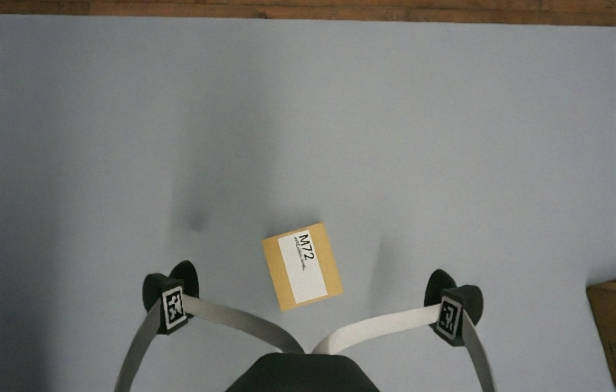

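Request:
execute_actions:
  actions:
    - {"r1":{"joints":{"lift_m":0.9}}}
  cameras: []

Request:
execute_actions:
  actions:
    - {"r1":{"joints":{"gripper_m":0.01}}}
  cameras: []

Request:
execute_actions:
  actions:
    - {"r1":{"joints":{"lift_m":1.1,"arm_m":0.2}}}
  cameras: ["r1_wrist_camera"]

Request:
execute_actions:
  actions:
    - {"r1":{"base":{"translate_m":-0.35},"joints":{"arm_m":0,"wrist_pitch_rad":0}}}
  cameras: []

Request:
execute_actions:
  actions:
    - {"r1":{"base":{"strafe_m":-1.45},"pace":"fast"}}
  cameras: []

Request:
execute_actions:
  actions:
    - {"r1":{"base":{"rotate_rad":-1.57},"joints":{"lift_m":0.85}}}
  cameras: []

Request:
execute_actions:
  actions:
    - {"r1":{"base":{"strafe_m":1.1}}}
  cameras: ["r1_head_camera","r2_wrist_camera"]

Scene clock: 320.20 s.
r1.base_odometry: x=+1.509 y=-0.643 heading=-1.572 (m, m, rad; r1's odometry frame)
r1.turned_by_wheels: +0.000 (rad since the last result)
r1.turned_by_imu: -0.001 (rad since the last result)
r1.base_tilt: forward=-0.4 right=-0.2 (deg)
r1.lidar_m: 0.25 0.25 0.31 1.83 1.90 1.87 1.76 1.83 2.54 2.34 0.32 0.25
r1.base_status: not commanded
r1.joint_positions: lift_m=+0.900 arm_m=+0.547 wrist_yaw_rad=+0.000 wrist_pitch_rad=+1.500 wrist_roll_rad=-0.012 gripper_m=+0.130
r1.joint_status: all done
r1.motor_effort: lift_m=+17(17) arm_m=+7(7) wrist_yaw_rad=+2(2) wrist_pitch_rad=+0(0) wrist_roll_rad=-2(1) gripper_m=-2(4) wheel_0=+4(3) wheel_1=+2(2) wheel_2=-2(2) (%)
r1.hand_pose: x=+0.7378 y=-0.0874 z=+0.7907 quat_wxyz=(+0.732, -0.004, +0.682, +0.004) (m; r1's base frame)
r1.wrist_depth_mm: 270 267 266 264 264 263 260 / 267 265 263 262 260 259 258 / 263 260 259 258 257 256 254 / 259 257 256 254 254 253 251 / 256 254 254 202 251 250 248 / 252 251 213 200 248 245 246 / 251 248 248 138 245 244 244
r2.base_odometry: x=+0.263 y=-0.145 heading=-2.140 (m, m, rad; r2's odometry frame)
r2.turned_by_wheels: +0.000 (rad since the last result)
r2.turned_by_imu: +0.000 (rad since the last result)
r2.base_tilt: forward=+0.1 right=+0.5 (deg)
r2.lidar_m: 0.74 0.89 1.19 2.12 2.19 2.90 3.47 3.53 2.72 2.60 1.30 0.77
r2.base_status: not commanded
r2.joint_positions: lift_m=+0.890 arm_m=+0.001 wrist_yaw_rad=+0.000 wrist_pitch_rad=+0.003 wrist_roll_rad=-0.006 gripper_m=+0.130
r2.joint_status: not commanded
r2.motor_effort: lift_m=+17(16) arm_m=-8(8) wrist_yaw_rad=+1(1) wrist_pitch_rad=-8(8) wrist_roll_rad=-2(2) gripper_m=-1(0) wheel_0=-3(2) wheel_1=+1(2) wheel_2=+0(0) (%)
r2.hand_pose: x=+0.4608 y=-0.0874 z=+1.0677 quat_wxyz=(+1.000, -0.003, +0.001, +0.000) (m; r2's base frame)
r2.wrist_depth_mm: 640 640 - - - - 634 / 640 640 - - - - 640 / 647 640 - - - - 634 / 647 640 - - - - 634 / 647 647 - - - 732 634 / 640 647 603 723 609 609 634 / 647 647 530 105 530 525 634
pictures: none
No camera images: the call's "cameras" was empty. Leave "cameras" out to get every camera's image.

Scene clock: 322.30 s.
r1.base_odometry: x=+1.509 y=-0.643 heading=-1.572 (m, m, rad; r1's odometry frame)
r1.turned_by_wheels: +0.000 (rad since the last result)
r1.turned_by_imu: +0.000 (rad since the last result)
r1.base_tilt: forward=-0.4 right=-0.2 (deg)
r1.lidar_m: 0.25 0.25 0.33 1.84 1.91 1.86 1.76 1.79 2.52 2.33 0.30 0.25
r1.base_status: not commanded
r1.joint_positions: lift_m=+0.900 arm_m=+0.547 wrist_yaw_rad=+0.000 wrist_pitch_rad=+1.500 wrist_roll_rad=-0.012 gripper_m=+0.010
r1.joint_status: all done
r1.motor_effort: lift_m=+17(17) arm_m=+7(7) wrist_yaw_rad=+2(2) wrist_pitch_rad=+0(1) wrist_roll_rad=-2(2) gripper_m=-24(25) wheel_0=+4(3) wheel_1=+2(2) wheel_2=-2(2) (%)
r1.hand_pose: x=+0.7378 y=-0.0874 z=+0.7907 quat_wxyz=(+0.732, -0.004, +0.682, +0.004) (m; r1's base frame)
r1.wrist_depth_mm: 270 268 266 265 264 262 263 / 266 264 264 262 260 258 258 / 263 262 259 259 257 255 254 / 259 258 256 255 254 252 252 / 256 254 253 192 251 250 249 / 252 251 186 188 187 246 246 / 251 249 248 247 245 243 242
r2.base_odometry: x=+0.263 y=-0.145 heading=-2.140 (m, m, rad; r2's odometry frame)
r2.turned_by_wheels: +0.000 (rad since the last result)
r2.turned_by_imu: +0.000 (rad since the last result)
r2.base_tilt: forward=+0.2 right=+0.5 (deg)
r2.lidar_m: 0.71 0.89 1.17 2.13 2.18 2.87 3.47 3.50 2.67 2.60 1.31 0.78
r2.base_status: not commanded
r2.joint_positions: lift_m=+0.890 arm_m=+0.001 wrist_yaw_rad=+0.000 wrist_pitch_rad=+0.003 wrist_roll_rad=-0.006 gripper_m=+0.130
r2.joint_status: not commanded
r2.motor_effort: lift_m=+17(17) arm_m=-8(8) wrist_yaw_rad=+1(1) wrist_pitch_rad=-8(9) wrist_roll_rad=-2(2) gripper_m=+0(1) wheel_0=-3(2) wheel_1=+1(1) wheel_2=+0(0) (%)
r2.hand_pose: x=+0.4608 y=-0.0874 z=+1.0677 quat_wxyz=(+1.000, -0.003, +0.001, +0.000) (m; r2's base frame)
r2.wrist_depth_mm: 640 640 - - - - 627 / 640 647 - - - - 627 / 640 634 - - - - 634 / 640 640 - - - - 634 / 647 647 - - - 732 640 / 647 647 603 723 609 609 634 / 647 647 530 105 525 525 634
pictures: none
No camera images: the call's "cameras" was empty. Leave "cameras" out to get every camera's image.

Scene clock: 324.43 s.
r1.base_odometry: x=+1.509 y=-0.643 heading=-1.572 (m, m, rad; r1's odometry frame)
r1.turned_by_wheels: +0.000 (rad since the last result)
r1.turned_by_imu: +0.000 (rad since the last result)
r1.base_tilt: forward=-0.3 right=-0.2 (deg)
r1.lidar_m: 0.25 0.25 0.30 1.84 1.92 1.85 1.75 1.85 2.50 2.36 0.30 0.25
r1.base_status: not commanded
r1.joint_positions: lift_m=+1.100 arm_m=+0.201 wrist_yaw_rad=+0.000 wrist_pitch_rad=+1.500 wrist_roll_rad=-0.012 gripper_m=+0.010
r1.joint_status: all done
r1.motor_effort: lift_m=+24(26) arm_m=-8(7) wrist_yaw_rad=+2(1) wrist_pitch_rad=-1(1) wrist_roll_rad=-2(1) gripper_m=-22(21) wheel_0=+3(3) wheel_1=+2(2) wheel_2=-2(2) (%)
r1.hand_pose: x=+0.3925 y=-0.0874 z=+0.9901 quat_wxyz=(+0.732, -0.004, +0.682, +0.004) (m; r1's base frame)
r1.wrist_depth_mm: 484 484 480 480 477 469 424 / 477 477 473 469 469 462 462 / 469 469 469 466 466 459 459 / 452 462 462 459 455 452 452 / 455 459 455 191 449 445 442 / 455 452 186 188 187 442 439 / 452 449 445 442 439 439 439
r2.base_odometry: x=+0.263 y=-0.145 heading=-2.140 (m, m, rad; r2's odometry frame)
r2.turned_by_wheels: +0.000 (rad since the last result)
r2.turned_by_imu: +0.000 (rad since the last result)
r2.base_tilt: forward=+0.2 right=+0.5 (deg)
r2.lidar_m: 0.74 0.89 1.18 2.13 2.18 2.90 3.45 3.53 2.68 2.60 1.28 0.79
r2.base_status: not commanded
r2.joint_positions: lift_m=+0.890 arm_m=+0.001 wrist_yaw_rad=+0.000 wrist_pitch_rad=+0.003 wrist_roll_rad=-0.006 gripper_m=+0.130
r2.joint_status: not commanded
r2.motor_effort: lift_m=+17(17) arm_m=-8(8) wrist_yaw_rad=+1(1) wrist_pitch_rad=-9(8) wrist_roll_rad=-2(1) gripper_m=-2(0) wheel_0=-2(2) wheel_1=+1(2) wheel_2=+0(0) (%)
r2.hand_pose: x=+0.4608 y=-0.0874 z=+1.0677 quat_wxyz=(+1.000, -0.003, +0.001, +0.000) (m; r2's base frame)
r2.wrist_depth_mm: 634 640 - - - - 627 / 640 640 - - - - 634 / 640 640 - - - - 640 / 640 647 - - - - 634 / 640 647 - - - 732 640 / 647 647 603 723 609 609 634 / 647 647 530 105 530 530 640
pictures: r1_wrist_camera
Images, in order (width x height): r1_wrist_camera 616x392.

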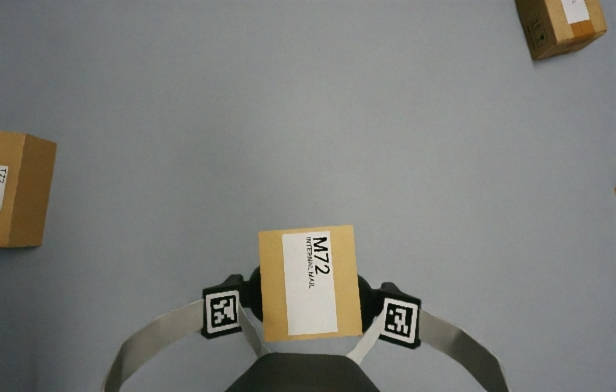

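Scene clock: 327.10 s.
r1.base_odometry: x=+1.510 y=-0.293 heading=-1.572 (m, m, rad; r1's odometry frame)
r1.turned_by_wheels: +0.000 (rad since the last result)
r1.turned_by_imu: +0.000 (rad since the last result)
r1.base_tilt: forward=-0.4 right=-0.1 (deg)
r1.lidar_m: 0.52 0.57 0.79 1.83 1.93 1.50 1.41 1.44 2.04 2.44 0.83 0.59
r1.base_status: done
r1.joint_positions: lift_m=+1.100 arm_m=+0.001 wrist_yaw_rad=+0.000 wrist_pitch_rad=+0.003 wrist_roll_rad=-0.012 gripper_m=+0.010
r1.joint_status: all done
r1.motor_effort: lift_m=+24(24) arm_m=-8(8) wrist_yaw_rad=+3(1) wrist_pitch_rad=-9(13) wrist_roll_rad=-2(2) gripper_m=-19(22) wheel_0=-2(4) wheel_1=-1(6) wheel_2=+0(9) (%)
r1.hand_pose: x=+0.4607 y=-0.0875 z=+1.2770 quat_wxyz=(+1.000, -0.006, +0.002, +0.000) (m; r1's base frame)
r1.wrist_depth_mm: - - - - - - - / - - - - - - - / - - - - - - - / - - - - - - - / - - - 192 - - - / - - 186 188 187 - - / - 1098 - - - - -
r2.base_odometry: x=+0.263 y=-0.145 heading=-2.140 (m, m, rad; r2's odometry frame)
r2.turned_by_wheels: +0.000 (rad since the last result)
r2.turned_by_imu: +0.000 (rad since the last result)
r2.base_tilt: forward=+0.1 right=+0.5 (deg)
r2.lidar_m: 0.71 0.87 1.17 2.10 2.20 2.89 3.48 3.53 2.74 2.60 1.29 0.79
r2.base_status: not commanded
r2.joint_positions: lift_m=+0.890 arm_m=+0.001 wrist_yaw_rad=+0.000 wrist_pitch_rad=+0.003 wrist_roll_rad=-0.006 gripper_m=+0.130
r2.joint_status: not commanded
r2.motor_effort: lift_m=+17(17) arm_m=-8(8) wrist_yaw_rad=+1(2) wrist_pitch_rad=-8(8) wrist_roll_rad=-1(2) gripper_m=-2(0) wheel_0=-2(2) wheel_1=+2(1) wheel_2=+0(0) (%)
r2.hand_pose: x=+0.4608 y=-0.0874 z=+1.0677 quat_wxyz=(+1.000, -0.003, +0.001, +0.000) (m; r2's base frame)
r2.wrist_depth_mm: 640 640 - - - - 634 / 640 640 - - - - 634 / 640 640 - - - - 634 / 640 647 - - - - 634 / 640 640 - - - 732 634 / 647 647 597 723 609 609 634 / 640 647 530 105 525 525 634
pictures: none
No camera images: the call's "cameras" was empty. Leave "cameras" out to get every camera's image.

Scene clock: 332.83 s.
r1.base_odometry: x=+0.060 y=-0.290 heading=-1.572 (m, m, rad; r1's odometry frame)
r1.turned_by_wheels: +0.000 (rad since the last result)
r1.turned_by_imu: -0.001 (rad since the last result)
r1.base_tilt: forward=-0.5 right=-0.2 (deg)
r1.lidar_m: 3.33 0.90 0.83 2.21 2.03 1.42 1.39 1.45 1.05 0.98 1.02 1.26
r1.base_status: done
r1.joint_positions: lift_m=+1.100 arm_m=+0.001 wrist_yaw_rad=+0.000 wrist_pitch_rad=+0.003 wrist_roll_rad=-0.012 gripper_m=+0.010
r1.joint_status: not commanded
r1.motor_effort: lift_m=+23(24) arm_m=-7(7) wrist_yaw_rad=+2(1) wrist_pitch_rad=-8(9) wrist_roll_rad=-2(1) gripper_m=-22(20) wheel_0=+0(9) wheel_1=+2(10) wheel_2=+0(0) (%)
r1.hand_pose: x=+0.4607 y=-0.0874 z=+1.2771 quat_wxyz=(+1.000, -0.006, +0.002, +0.000) (m; r1's base frame)
r1.wrist_depth_mm: - - - - - - 1430 / - - - - - - 1397 / - - - - - - 1430 / - - - - - - 1397 / - - - 191 - - 1366 / - - 186 188 187 - 1366 / - - - - - 1661 1336
r2.base_odometry: x=+0.263 y=-0.145 heading=-2.140 (m, m, rad; r2's odometry frame)
r2.turned_by_wheels: +0.000 (rad since the last result)
r2.turned_by_imu: -0.001 (rad since the last result)
r2.base_tilt: forward=+0.2 right=+0.4 (deg)
r2.lidar_m: 0.74 0.87 1.16 2.12 2.17 2.89 3.46 3.54 2.68 2.58 1.28 0.80
r2.base_status: not commanded
r2.joint_positions: lift_m=+0.890 arm_m=+0.001 wrist_yaw_rad=+0.000 wrist_pitch_rad=+0.003 wrist_roll_rad=-0.006 gripper_m=+0.130
r2.joint_status: not commanded
r2.motor_effort: lift_m=+17(17) arm_m=-8(8) wrist_yaw_rad=-1(1) wrist_pitch_rad=-8(7) wrist_roll_rad=-2(1) gripper_m=+0(1) wheel_0=-2(2) wheel_1=+2(1) wheel_2=+0(0) (%)
r2.hand_pose: x=+0.4608 y=-0.0874 z=+1.0677 quat_wxyz=(+1.000, -0.003, +0.001, +0.000) (m; r2's base frame)
r2.wrist_depth_mm: 640 640 - - - - 634 / 640 640 - - - - 634 / 640 647 - - - - 634 / 647 640 - - - - 634 / 647 640 - - - 732 634 / 647 640 603 732 603 609 634 / 647 647 530 105 525 525 640
pictures: none
No camera images: the call's "cameras" was empty. Leave "cameras" out to get every camera's image.

Scene clock: 335.33 s.
r1.base_odometry: x=+0.060 y=-0.290 heading=+3.141 (m, m, rad; r1's odometry frame)
r1.turned_by_wheels: -1.569 (rad since the last result)
r1.turned_by_imu: -1.561 (rad since the last result)
r1.base_tilt: forward=-0.4 right=-0.2 (deg)
r1.lidar_m: 0.98 1.03 1.28 3.31 0.90 0.82 3.34 2.04 1.45 1.38 1.45 1.05
r1.base_status: done
r1.joint_positions: lift_m=+0.850 arm_m=+0.001 wrist_yaw_rad=+0.000 wrist_pitch_rad=+0.003 wrist_roll_rad=-0.012 gripper_m=+0.010
r1.joint_status: all done
r1.motor_effort: lift_m=+17(21) arm_m=-8(8) wrist_yaw_rad=+2(1) wrist_pitch_rad=-8(8) wrist_roll_rad=-1(1) gripper_m=-17(19) wheel_0=+3(2) wheel_1=+2(7) wheel_2=+1(7) (%)
r1.hand_pose: x=+0.4607 y=-0.0874 z=+1.0276 quat_wxyz=(+1.000, -0.006, +0.001, +0.000) (m; r1's base frame)
r1.wrist_depth_mm: 809 798 798 788 788 788 768 / 809 798 809 798 778 788 768 / 809 798 798 788 788 778 788 / 809 798 798 788 788 778 778 / 798 798 798 191 788 778 768 / 809 798 186 188 187 768 778 / 809 798 798 788 778 778 778
r2.base_odometry: x=+0.263 y=-0.145 heading=-2.140 (m, m, rad; r2's odometry frame)
r2.turned_by_wheels: +0.000 (rad since the last result)
r2.turned_by_imu: +0.000 (rad since the last result)
r2.base_tilt: forward=+0.2 right=+0.5 (deg)
r2.lidar_m: 0.72 0.90 1.15 2.13 2.19 2.92 3.44 3.54 2.68 2.59 1.30 0.78
r2.base_status: not commanded
r2.joint_positions: lift_m=+0.890 arm_m=+0.001 wrist_yaw_rad=+0.000 wrist_pitch_rad=+0.003 wrist_roll_rad=-0.006 gripper_m=+0.130
r2.joint_status: not commanded
r2.motor_effort: lift_m=+17(17) arm_m=-8(8) wrist_yaw_rad=+0(2) wrist_pitch_rad=-9(8) wrist_roll_rad=-2(2) gripper_m=-2(1) wheel_0=-2(2) wheel_1=+2(2) wheel_2=+0(0) (%)
r2.hand_pose: x=+0.4608 y=-0.0874 z=+1.0677 quat_wxyz=(+1.000, -0.003, +0.001, +0.000) (m; r2's base frame)
r2.wrist_depth_mm: 647 640 - - - - 627 / 640 640 - - - - 634 / 640 640 - - - - 634 / 647 640 - - - - 634 / 647 640 - - - 732 634 / 647 640 603 732 609 609 640 / 647 647 530 105 530 525 640
pictures: none
No camera images: the call's "cameras" was empty. Leave "cameras" out to get every camera's image.

Scene clock: 340.33 s.
r1.base_odometry: x=+0.060 y=-1.390 heading=+3.141 (m, m, rad; r1's odometry frame)
r1.turned_by_wheels: +0.000 (rad since the last result)
r1.turned_by_imu: -0.002 (rad since the last result)
r1.base_tilt: forward=-0.4 right=-0.2 (deg)
r1.lidar_m: 0.87 1.02 1.41 2.23 2.31 0.63 0.59 0.63 2.62 2.51 1.46 0.89
r1.base_status: done
r1.joint_positions: lift_m=+0.850 arm_m=+0.001 wrist_yaw_rad=+0.000 wrist_pitch_rad=+0.003 wrist_roll_rad=-0.012 gripper_m=+0.010
r1.joint_status: not commanded
r1.motor_effort: lift_m=+17(17) arm_m=-7(8) wrist_yaw_rad=+2(2) wrist_pitch_rad=-9(8) wrist_roll_rad=-2(1) gripper_m=-19(18) wheel_0=+0(10) wheel_1=+1(8) wheel_2=+0(2) (%)
r1.hand_pose: x=+0.4607 y=-0.0874 z=+1.0276 quat_wxyz=(+1.000, -0.006, +0.001, +0.000) (m; r1's base frame)
r1.wrist_depth_mm: 798 788 788 - - - 768 / 809 788 788 - - - 759 / 798 778 788 - - - 759 / 798 788 778 - - - 759 / 788 778 788 192 - 960 759 / 798 788 186 189 187 715 759 / 788 788 788 768 768 768 759
r2.base_odometry: x=+0.263 y=-0.145 heading=-2.140 (m, m, rad; r2's odometry frame)
r2.turned_by_wheels: +0.000 (rad since the last result)
r2.turned_by_imu: +0.000 (rad since the last result)
r2.base_tilt: forward=+0.2 right=+0.5 (deg)
r2.lidar_m: 0.72 0.88 1.18 2.12 2.18 2.93 3.49 3.53 2.69 2.60 1.29 0.79
r2.base_status: not commanded
r2.joint_positions: lift_m=+0.890 arm_m=+0.001 wrist_yaw_rad=+0.000 wrist_pitch_rad=+0.003 wrist_roll_rad=-0.006 gripper_m=+0.130
r2.joint_status: not commanded
r2.motor_effort: lift_m=+17(17) arm_m=-8(8) wrist_yaw_rad=+0(0) wrist_pitch_rad=-9(7) wrist_roll_rad=-1(1) gripper_m=-1(0) wheel_0=-2(2) wheel_1=+1(2) wheel_2=+0(0) (%)
r2.hand_pose: x=+0.4608 y=-0.0874 z=+1.0677 quat_wxyz=(+1.000, -0.003, +0.001, +0.000) (m; r2's base frame)
r2.wrist_depth_mm: 640 640 - - - - 634 / 640 640 - - - - 634 / 647 640 - - - - 634 / 640 640 - - - - 634 / 647 647 - - - 732 640 / 647 647 609 723 615 615 634 / 647 647 525 105 525 530 640
pictures: r1_head_camera, r2_wrist_camera
Images, in order (width x height): r1_head_camera 420x560, r2_wrist_camera 616x392.

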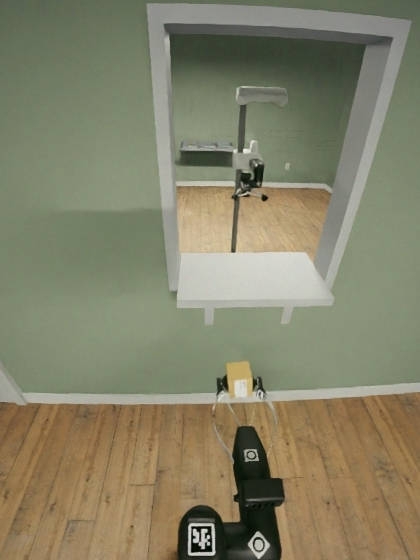

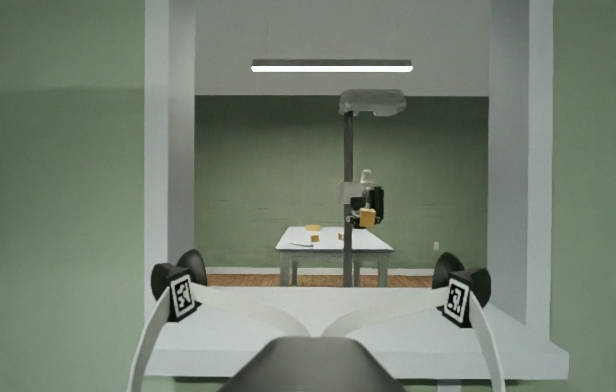

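Request:
execute_actions:
  actions:
    - {"r1":{"joints":{"arm_m":0.5}},"r2":{"base":{"strafe_m":-0.15}}}
  cameras: []

Request:
execute_actions:
  actions:
    - {"r2":{"base":{"translate_m":0.17}}}
  cameras: ["r2_wrist_camera"]

Scene clock: 349.67 s.
r1.base_odometry: x=+0.060 y=-1.390 heading=+3.141 (m, m, rad; r1's odometry frame)
r1.turned_by_wheels: +0.000 (rad since the last result)
r1.turned_by_imu: -0.001 (rad since the last result)
r1.base_tilt: forward=-0.4 right=-0.1 (deg)
r1.lidar_m: 0.87 1.03 1.41 2.22 2.29 0.64 0.59 0.66 2.60 2.48 1.41 0.93
r1.base_status: not commanded
r1.joint_positions: lift_m=+0.850 arm_m=+0.499 wrist_yaw_rad=+0.000 wrist_pitch_rad=+0.003 wrist_roll_rad=-0.012 gripper_m=+0.010
r1.joint_status: all done
r1.motor_effort: lift_m=+17(17) arm_m=+7(8) wrist_yaw_rad=+1(2) wrist_pitch_rad=-7(9) wrist_roll_rad=-1(2) gripper_m=-18(22) wheel_0=+0(0) wheel_1=+1(1) wheel_2=+0(0) (%)
r1.hand_pose: x=+0.9581 y=-0.0874 z=+1.0277 quat_wxyz=(+1.000, -0.006, +0.001, +0.000) (m; r1's base frame)
r1.wrist_depth_mm: 268 345 - - - - - / 268 349 - - - - - / 270 351 - - - - - / 267 357 - - - - - / 268 357 - 191 - - - / 268 340 186 188 187 - - / 267 301 397 427 384 362 418
r2.base_odometry: x=+0.137 y=-0.064 heading=-2.140 (m, m, rad; r2's odometry frame)
r2.turned_by_wheels: +0.000 (rad since the last result)
r2.turned_by_imu: +0.000 (rad since the last result)
r2.base_tilt: forward=+0.2 right=+0.5 (deg)
r2.lidar_m: 0.73 0.77 1.18 2.27 2.31 3.10 3.47 3.54 2.55 2.44 1.28 0.80
r2.base_status: done
r2.joint_positions: lift_m=+0.890 arm_m=+0.001 wrist_yaw_rad=+0.000 wrist_pitch_rad=+0.003 wrist_roll_rad=-0.006 gripper_m=+0.130
r2.joint_status: not commanded
r2.motor_effort: lift_m=+17(17) arm_m=-8(8) wrist_yaw_rad=+0(0) wrist_pitch_rad=-8(8) wrist_roll_rad=+0(2) gripper_m=-1(1) wheel_0=+4(12) wheel_1=+0(8) wheel_2=+0(1) (%)
r2.hand_pose: x=+0.4608 y=-0.0874 z=+1.0677 quat_wxyz=(+1.000, -0.003, +0.001, +0.000) (m; r2's base frame)
r2.wrist_depth_mm: 654 - - - - 640 640 / 647 - - - - 640 640 / 654 - - - - 640 640 / 647 - - - - 647 640 / 654 - - - - 640 640 / 654 654 603 723 615 640 640 / 654 554 559 105 535 640 647
pictures: none
No camera images: the call's "cameras" was empty. Leave "cameras" out to get every camera's image.

Scene clock: 351.60 s.
r1.base_odometry: x=+0.060 y=-1.390 heading=+3.141 (m, m, rad; r1's odometry frame)
r1.turned_by_wheels: +0.000 (rad since the last result)
r1.turned_by_imu: +0.000 (rad since the last result)
r1.base_tilt: forward=-0.4 right=-0.1 (deg)
r1.lidar_m: 0.87 1.03 1.39 2.23 2.31 0.63 0.59 0.63 2.59 2.47 1.42 0.92
r1.base_status: not commanded
r1.joint_positions: lift_m=+0.850 arm_m=+0.499 wrist_yaw_rad=+0.000 wrist_pitch_rad=+0.003 wrist_roll_rad=-0.012 gripper_m=+0.010
r1.joint_status: not commanded
r1.motor_effort: lift_m=+17(17) arm_m=+8(7) wrist_yaw_rad=+2(1) wrist_pitch_rad=-7(7) wrist_roll_rad=-1(2) gripper_m=-18(20) wheel_0=+0(0) wheel_1=+1(1) wheel_2=+0(0) (%)
r1.hand_pose: x=+0.9581 y=-0.0874 z=+1.0277 quat_wxyz=(+1.000, -0.006, +0.001, +0.000) (m; r1's base frame)
r1.wrist_depth_mm: 270 343 - - 1118 - - / 267 347 - - - - - / 270 351 - - - - - / 267 355 - - - - - / 268 357 - 191 - - - / 268 340 186 187 187 - - / 268 301 394 430 384 362 421
r2.base_odometry: x=+0.045 y=-0.207 heading=-2.140 (m, m, rad; r2's odometry frame)
r2.turned_by_wheels: +0.000 (rad since the last result)
r2.turned_by_imu: +0.000 (rad since the last result)
r2.base_tilt: forward=+0.2 right=+0.5 (deg)
r2.lidar_m: 0.57 0.61 0.94 2.28 2.35 3.12 3.67 3.67 2.55 2.45 1.07 0.63
r2.base_status: done
r2.joint_positions: lift_m=+0.890 arm_m=+0.001 wrist_yaw_rad=+0.000 wrist_pitch_rad=+0.003 wrist_roll_rad=-0.006 gripper_m=+0.130
r2.joint_status: not commanded
r2.motor_effort: lift_m=+17(17) arm_m=-8(8) wrist_yaw_rad=+3(1) wrist_pitch_rad=-9(8) wrist_roll_rad=-2(2) gripper_m=-2(0) wheel_0=+3(8) wheel_1=+1(7) wheel_2=-1(14) (%)
r2.hand_pose: x=+0.4608 y=-0.0874 z=+1.0677 quat_wxyz=(+1.000, -0.003, +0.001, +0.000) (m; r2's base frame)
r2.wrist_depth_mm: 554 - - - - 473 469 / 554 - - - - 469 469 / 559 - - - - 473 473 / 559 - - - - 473 473 / 559 - - - - 466 473 / 559 654 603 1661 609 466 473 / 477 484 484 105 492 473 477
pictures: r2_wrist_camera
Images, in order (width x height): r2_wrist_camera 616x392.

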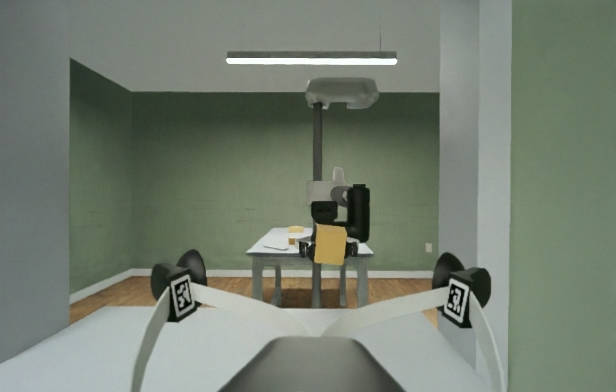

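Request:
execute_actions:
  actions:
    - {"r1":{"joints":{"lift_m":0.79},"pace":"slow"}}
  cameras: ["r2_wrist_camera"]

Scene clock: 358.60 s.
r1.base_odometry: x=+0.060 y=-1.390 heading=+3.141 (m, m, rad; r1's odometry frame)
r1.turned_by_wheels: +0.000 (rad since the last result)
r1.turned_by_imu: -0.001 (rad since the last result)
r1.base_tilt: forward=-0.4 right=-0.1 (deg)
r1.lidar_m: 0.85 1.00 1.40 2.22 2.31 0.64 0.60 0.64 2.58 2.50 1.46 0.92
r1.base_status: not commanded
r1.joint_positions: lift_m=+0.790 arm_m=+0.499 wrist_yaw_rad=+0.000 wrist_pitch_rad=+0.003 wrist_roll_rad=-0.012 gripper_m=+0.010
r1.joint_status: all done
r1.motor_effort: lift_m=+17(17) arm_m=+8(7) wrist_yaw_rad=+1(1) wrist_pitch_rad=-8(7) wrist_roll_rad=-2(2) gripper_m=-21(19) wheel_0=+0(0) wheel_1=+0(1) wheel_2=+0(0) (%)
r1.hand_pose: x=+0.9581 y=-0.0874 z=+0.9678 quat_wxyz=(+1.000, -0.006, +0.001, +0.000) (m; r1's base frame)
r1.wrist_depth_mm: 268 345 - - 1160 - - / 268 349 - - - - - / 267 353 - - - - - / 268 353 - - - - - / 268 357 - 192 - - - / 267 338 186 188 187 421 436 / 267 229 263 287 255 240 281
r2.base_odometry: x=+0.045 y=-0.207 heading=-2.140 (m, m, rad; r2's odometry frame)
r2.turned_by_wheels: +0.000 (rad since the last result)
r2.turned_by_imu: +0.000 (rad since the last result)
r2.base_tilt: forward=+0.2 right=+0.5 (deg)
r2.lidar_m: 0.57 0.60 0.96 2.27 2.36 3.12 3.65 3.67 2.55 2.43 1.01 0.62
r2.base_status: not commanded
r2.joint_positions: lift_m=+0.890 arm_m=+0.001 wrist_yaw_rad=+0.000 wrist_pitch_rad=+0.003 wrist_roll_rad=-0.006 gripper_m=+0.130
r2.joint_status: not commanded
r2.motor_effort: lift_m=+17(17) arm_m=-8(8) wrist_yaw_rad=+0(1) wrist_pitch_rad=-7(8) wrist_roll_rad=-1(2) gripper_m=-1(0) wheel_0=+3(3) wheel_1=+1(1) wheel_2=-1(2) (%)
r2.hand_pose: x=+0.4608 y=-0.0874 z=+1.0677 quat_wxyz=(+1.000, -0.003, +0.001, +0.000) (m; r2's base frame)
r2.wrist_depth_mm: 549 - - - - 473 469 / 554 - - - - 473 473 / 554 - - - - 473 473 / 559 - - - - 477 473 / 559 - - - - 466 473 / 564 654 597 654 609 469 477 / 480 484 488 105 488 477 477
pictures: r2_wrist_camera
Images, in order (width x height): r2_wrist_camera 616x392.

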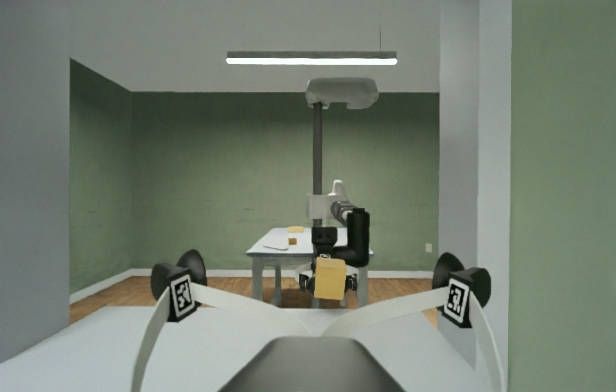

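Request:
execute_actions:
  actions:
    - {"r1":{"base":{"translate_m":0.08},"joints":{"arm_m":0.55},"pace":"slow"}}
  cameras: []

Request:
execute_actions:
  actions:
    - {"r1":{"joints":{"lift_m":0.77},"pace":"slow"}}
  cameras: ["r2_wrist_camera"]

Scene clock: 365.90 s.
r1.base_odometry: x=-0.020 y=-1.390 heading=-3.142 (m, m, rad; r1's odometry frame)
r1.turned_by_wheels: +0.000 (rad since the last result)
r1.turned_by_imu: -0.001 (rad since the last result)
r1.base_tilt: forward=-0.4 right=-0.2 (deg)
r1.lidar_m: 0.78 0.94 1.31 2.21 2.31 0.72 0.68 0.70 2.61 2.50 1.28 0.82
r1.base_status: done
r1.joint_positions: lift_m=+0.790 arm_m=+0.546 wrist_yaw_rad=+0.000 wrist_pitch_rad=+0.003 wrist_roll_rad=-0.012 gripper_m=+0.010
r1.joint_status: all done
joint sent to its limit — the command would take r1.arm_m past its upper limit, so that joint was sent only as far as its limit.
r1.motor_effort: lift_m=+17(17) arm_m=+8(8) wrist_yaw_rad=+2(1) wrist_pitch_rad=-7(8) wrist_roll_rad=-2(2) gripper_m=-21(18) wheel_0=+2(3) wheel_1=+3(5) wheel_2=-3(8) (%)
r1.hand_pose: x=+1.0058 y=-0.0874 z=+0.9678 quat_wxyz=(+1.000, -0.006, +0.001, +0.000) (m; r1's base frame)
r1.wrist_depth_mm: 236 - - - - - - / 238 - - - - - - / 240 - - 1042 - - - / 241 - - - - - - / 243 - - 192 - - - / 246 - 185 188 187 - - / 236 229 262 285 255 241 278
r2.base_odometry: x=+0.045 y=-0.207 heading=-2.140 (m, m, rad; r2's odometry frame)
r2.turned_by_wheels: +0.000 (rad since the last result)
r2.turned_by_imu: -0.001 (rad since the last result)
r2.base_tilt: forward=+0.2 right=+0.5 (deg)
r2.lidar_m: 0.58 0.58 0.97 2.26 2.33 3.10 3.67 3.67 2.56 2.43 1.04 0.60
r2.base_status: not commanded
r2.joint_positions: lift_m=+0.890 arm_m=+0.001 wrist_yaw_rad=+0.000 wrist_pitch_rad=+0.003 wrist_roll_rad=-0.006 gripper_m=+0.130
r2.joint_status: not commanded
r2.motor_effort: lift_m=+17(17) arm_m=-8(8) wrist_yaw_rad=+1(1) wrist_pitch_rad=-8(9) wrist_roll_rad=-2(2) gripper_m=+0(2) wheel_0=+3(3) wheel_1=+1(1) wheel_2=-2(2) (%)
r2.hand_pose: x=+0.4608 y=-0.0874 z=+1.0677 quat_wxyz=(+1.000, -0.003, +0.001, +0.000) (m; r2's base frame)
r2.wrist_depth_mm: 549 - - - - 466 473 / 554 - - - - 473 473 / 554 - - - - 473 473 / 559 - - - - 473 473 / 559 - - - - 466 477 / 559 647 597 508 609 466 477 / 480 484 484 105 492 477 473
pictures: none
No camera images: the call's "cameras" was empty. Leave "cameras" out to get every camera's image.

Scene clock: 366.83 s.
r1.base_odometry: x=-0.020 y=-1.390 heading=-3.142 (m, m, rad; r1's odometry frame)
r1.turned_by_wheels: +0.000 (rad since the last result)
r1.turned_by_imu: +0.000 (rad since the last result)
r1.base_tilt: forward=-0.4 right=-0.1 (deg)
r1.lidar_m: 0.79 0.93 1.31 2.20 2.32 0.73 0.66 0.72 2.60 2.48 1.32 0.85
r1.base_status: not commanded
r1.joint_positions: lift_m=+0.771 arm_m=+0.546 wrist_yaw_rad=+0.000 wrist_pitch_rad=-0.001 wrist_roll_rad=-0.012 gripper_m=+0.010
r1.joint_status: all done
r1.motor_effort: lift_m=+13(17) arm_m=+7(8) wrist_yaw_rad=+2(2) wrist_pitch_rad=+3(7) wrist_roll_rad=-1(2) gripper_m=-20(21) wheel_0=+3(3) wheel_1=+3(3) wheel_2=-3(3) (%)
r1.hand_pose: x=+1.0058 y=-0.0875 z=+0.9491 quat_wxyz=(+1.000, -0.006, +0.000, +0.000) (m; r1's base frame)
r1.wrist_depth_mm: 236 - - - - - - / 239 - - - - - - / 240 - - 1025 - - - / 241 - - - - - - / 244 - - 192 - - - / 245 342 186 188 187 375 - / 220 200 229 249 223 211 245
r2.base_odometry: x=+0.045 y=-0.207 heading=-2.140 (m, m, rad; r2's odometry frame)
r2.turned_by_wheels: +0.000 (rad since the last result)
r2.turned_by_imu: +0.000 (rad since the last result)
r2.base_tilt: forward=+0.2 right=+0.5 (deg)
r2.lidar_m: 0.57 0.61 0.97 2.29 2.33 3.10 3.67 3.69 2.57 2.43 1.06 0.62
r2.base_status: not commanded
r2.joint_positions: lift_m=+0.890 arm_m=+0.001 wrist_yaw_rad=+0.000 wrist_pitch_rad=+0.003 wrist_roll_rad=-0.006 gripper_m=+0.130
r2.joint_status: not commanded
r2.motor_effort: lift_m=+17(17) arm_m=-8(8) wrist_yaw_rad=+0(0) wrist_pitch_rad=-8(8) wrist_roll_rad=-3(2) gripper_m=-1(1) wheel_0=+3(3) wheel_1=+2(2) wheel_2=-2(1) (%)
r2.hand_pose: x=+0.4608 y=-0.0874 z=+1.0677 quat_wxyz=(+1.000, -0.003, +0.001, +0.000) (m; r2's base frame)
r2.wrist_depth_mm: 554 - - - - 469 473 / 554 - - - - 473 473 / 559 - - - - 473 473 / 559 - - - - 477 477 / 559 - - - - 466 473 / 559 647 603 508 609 469 473 / 480 484 488 105 488 473 477
pictures: r2_wrist_camera
Images, in order (width x height): r2_wrist_camera 616x392.

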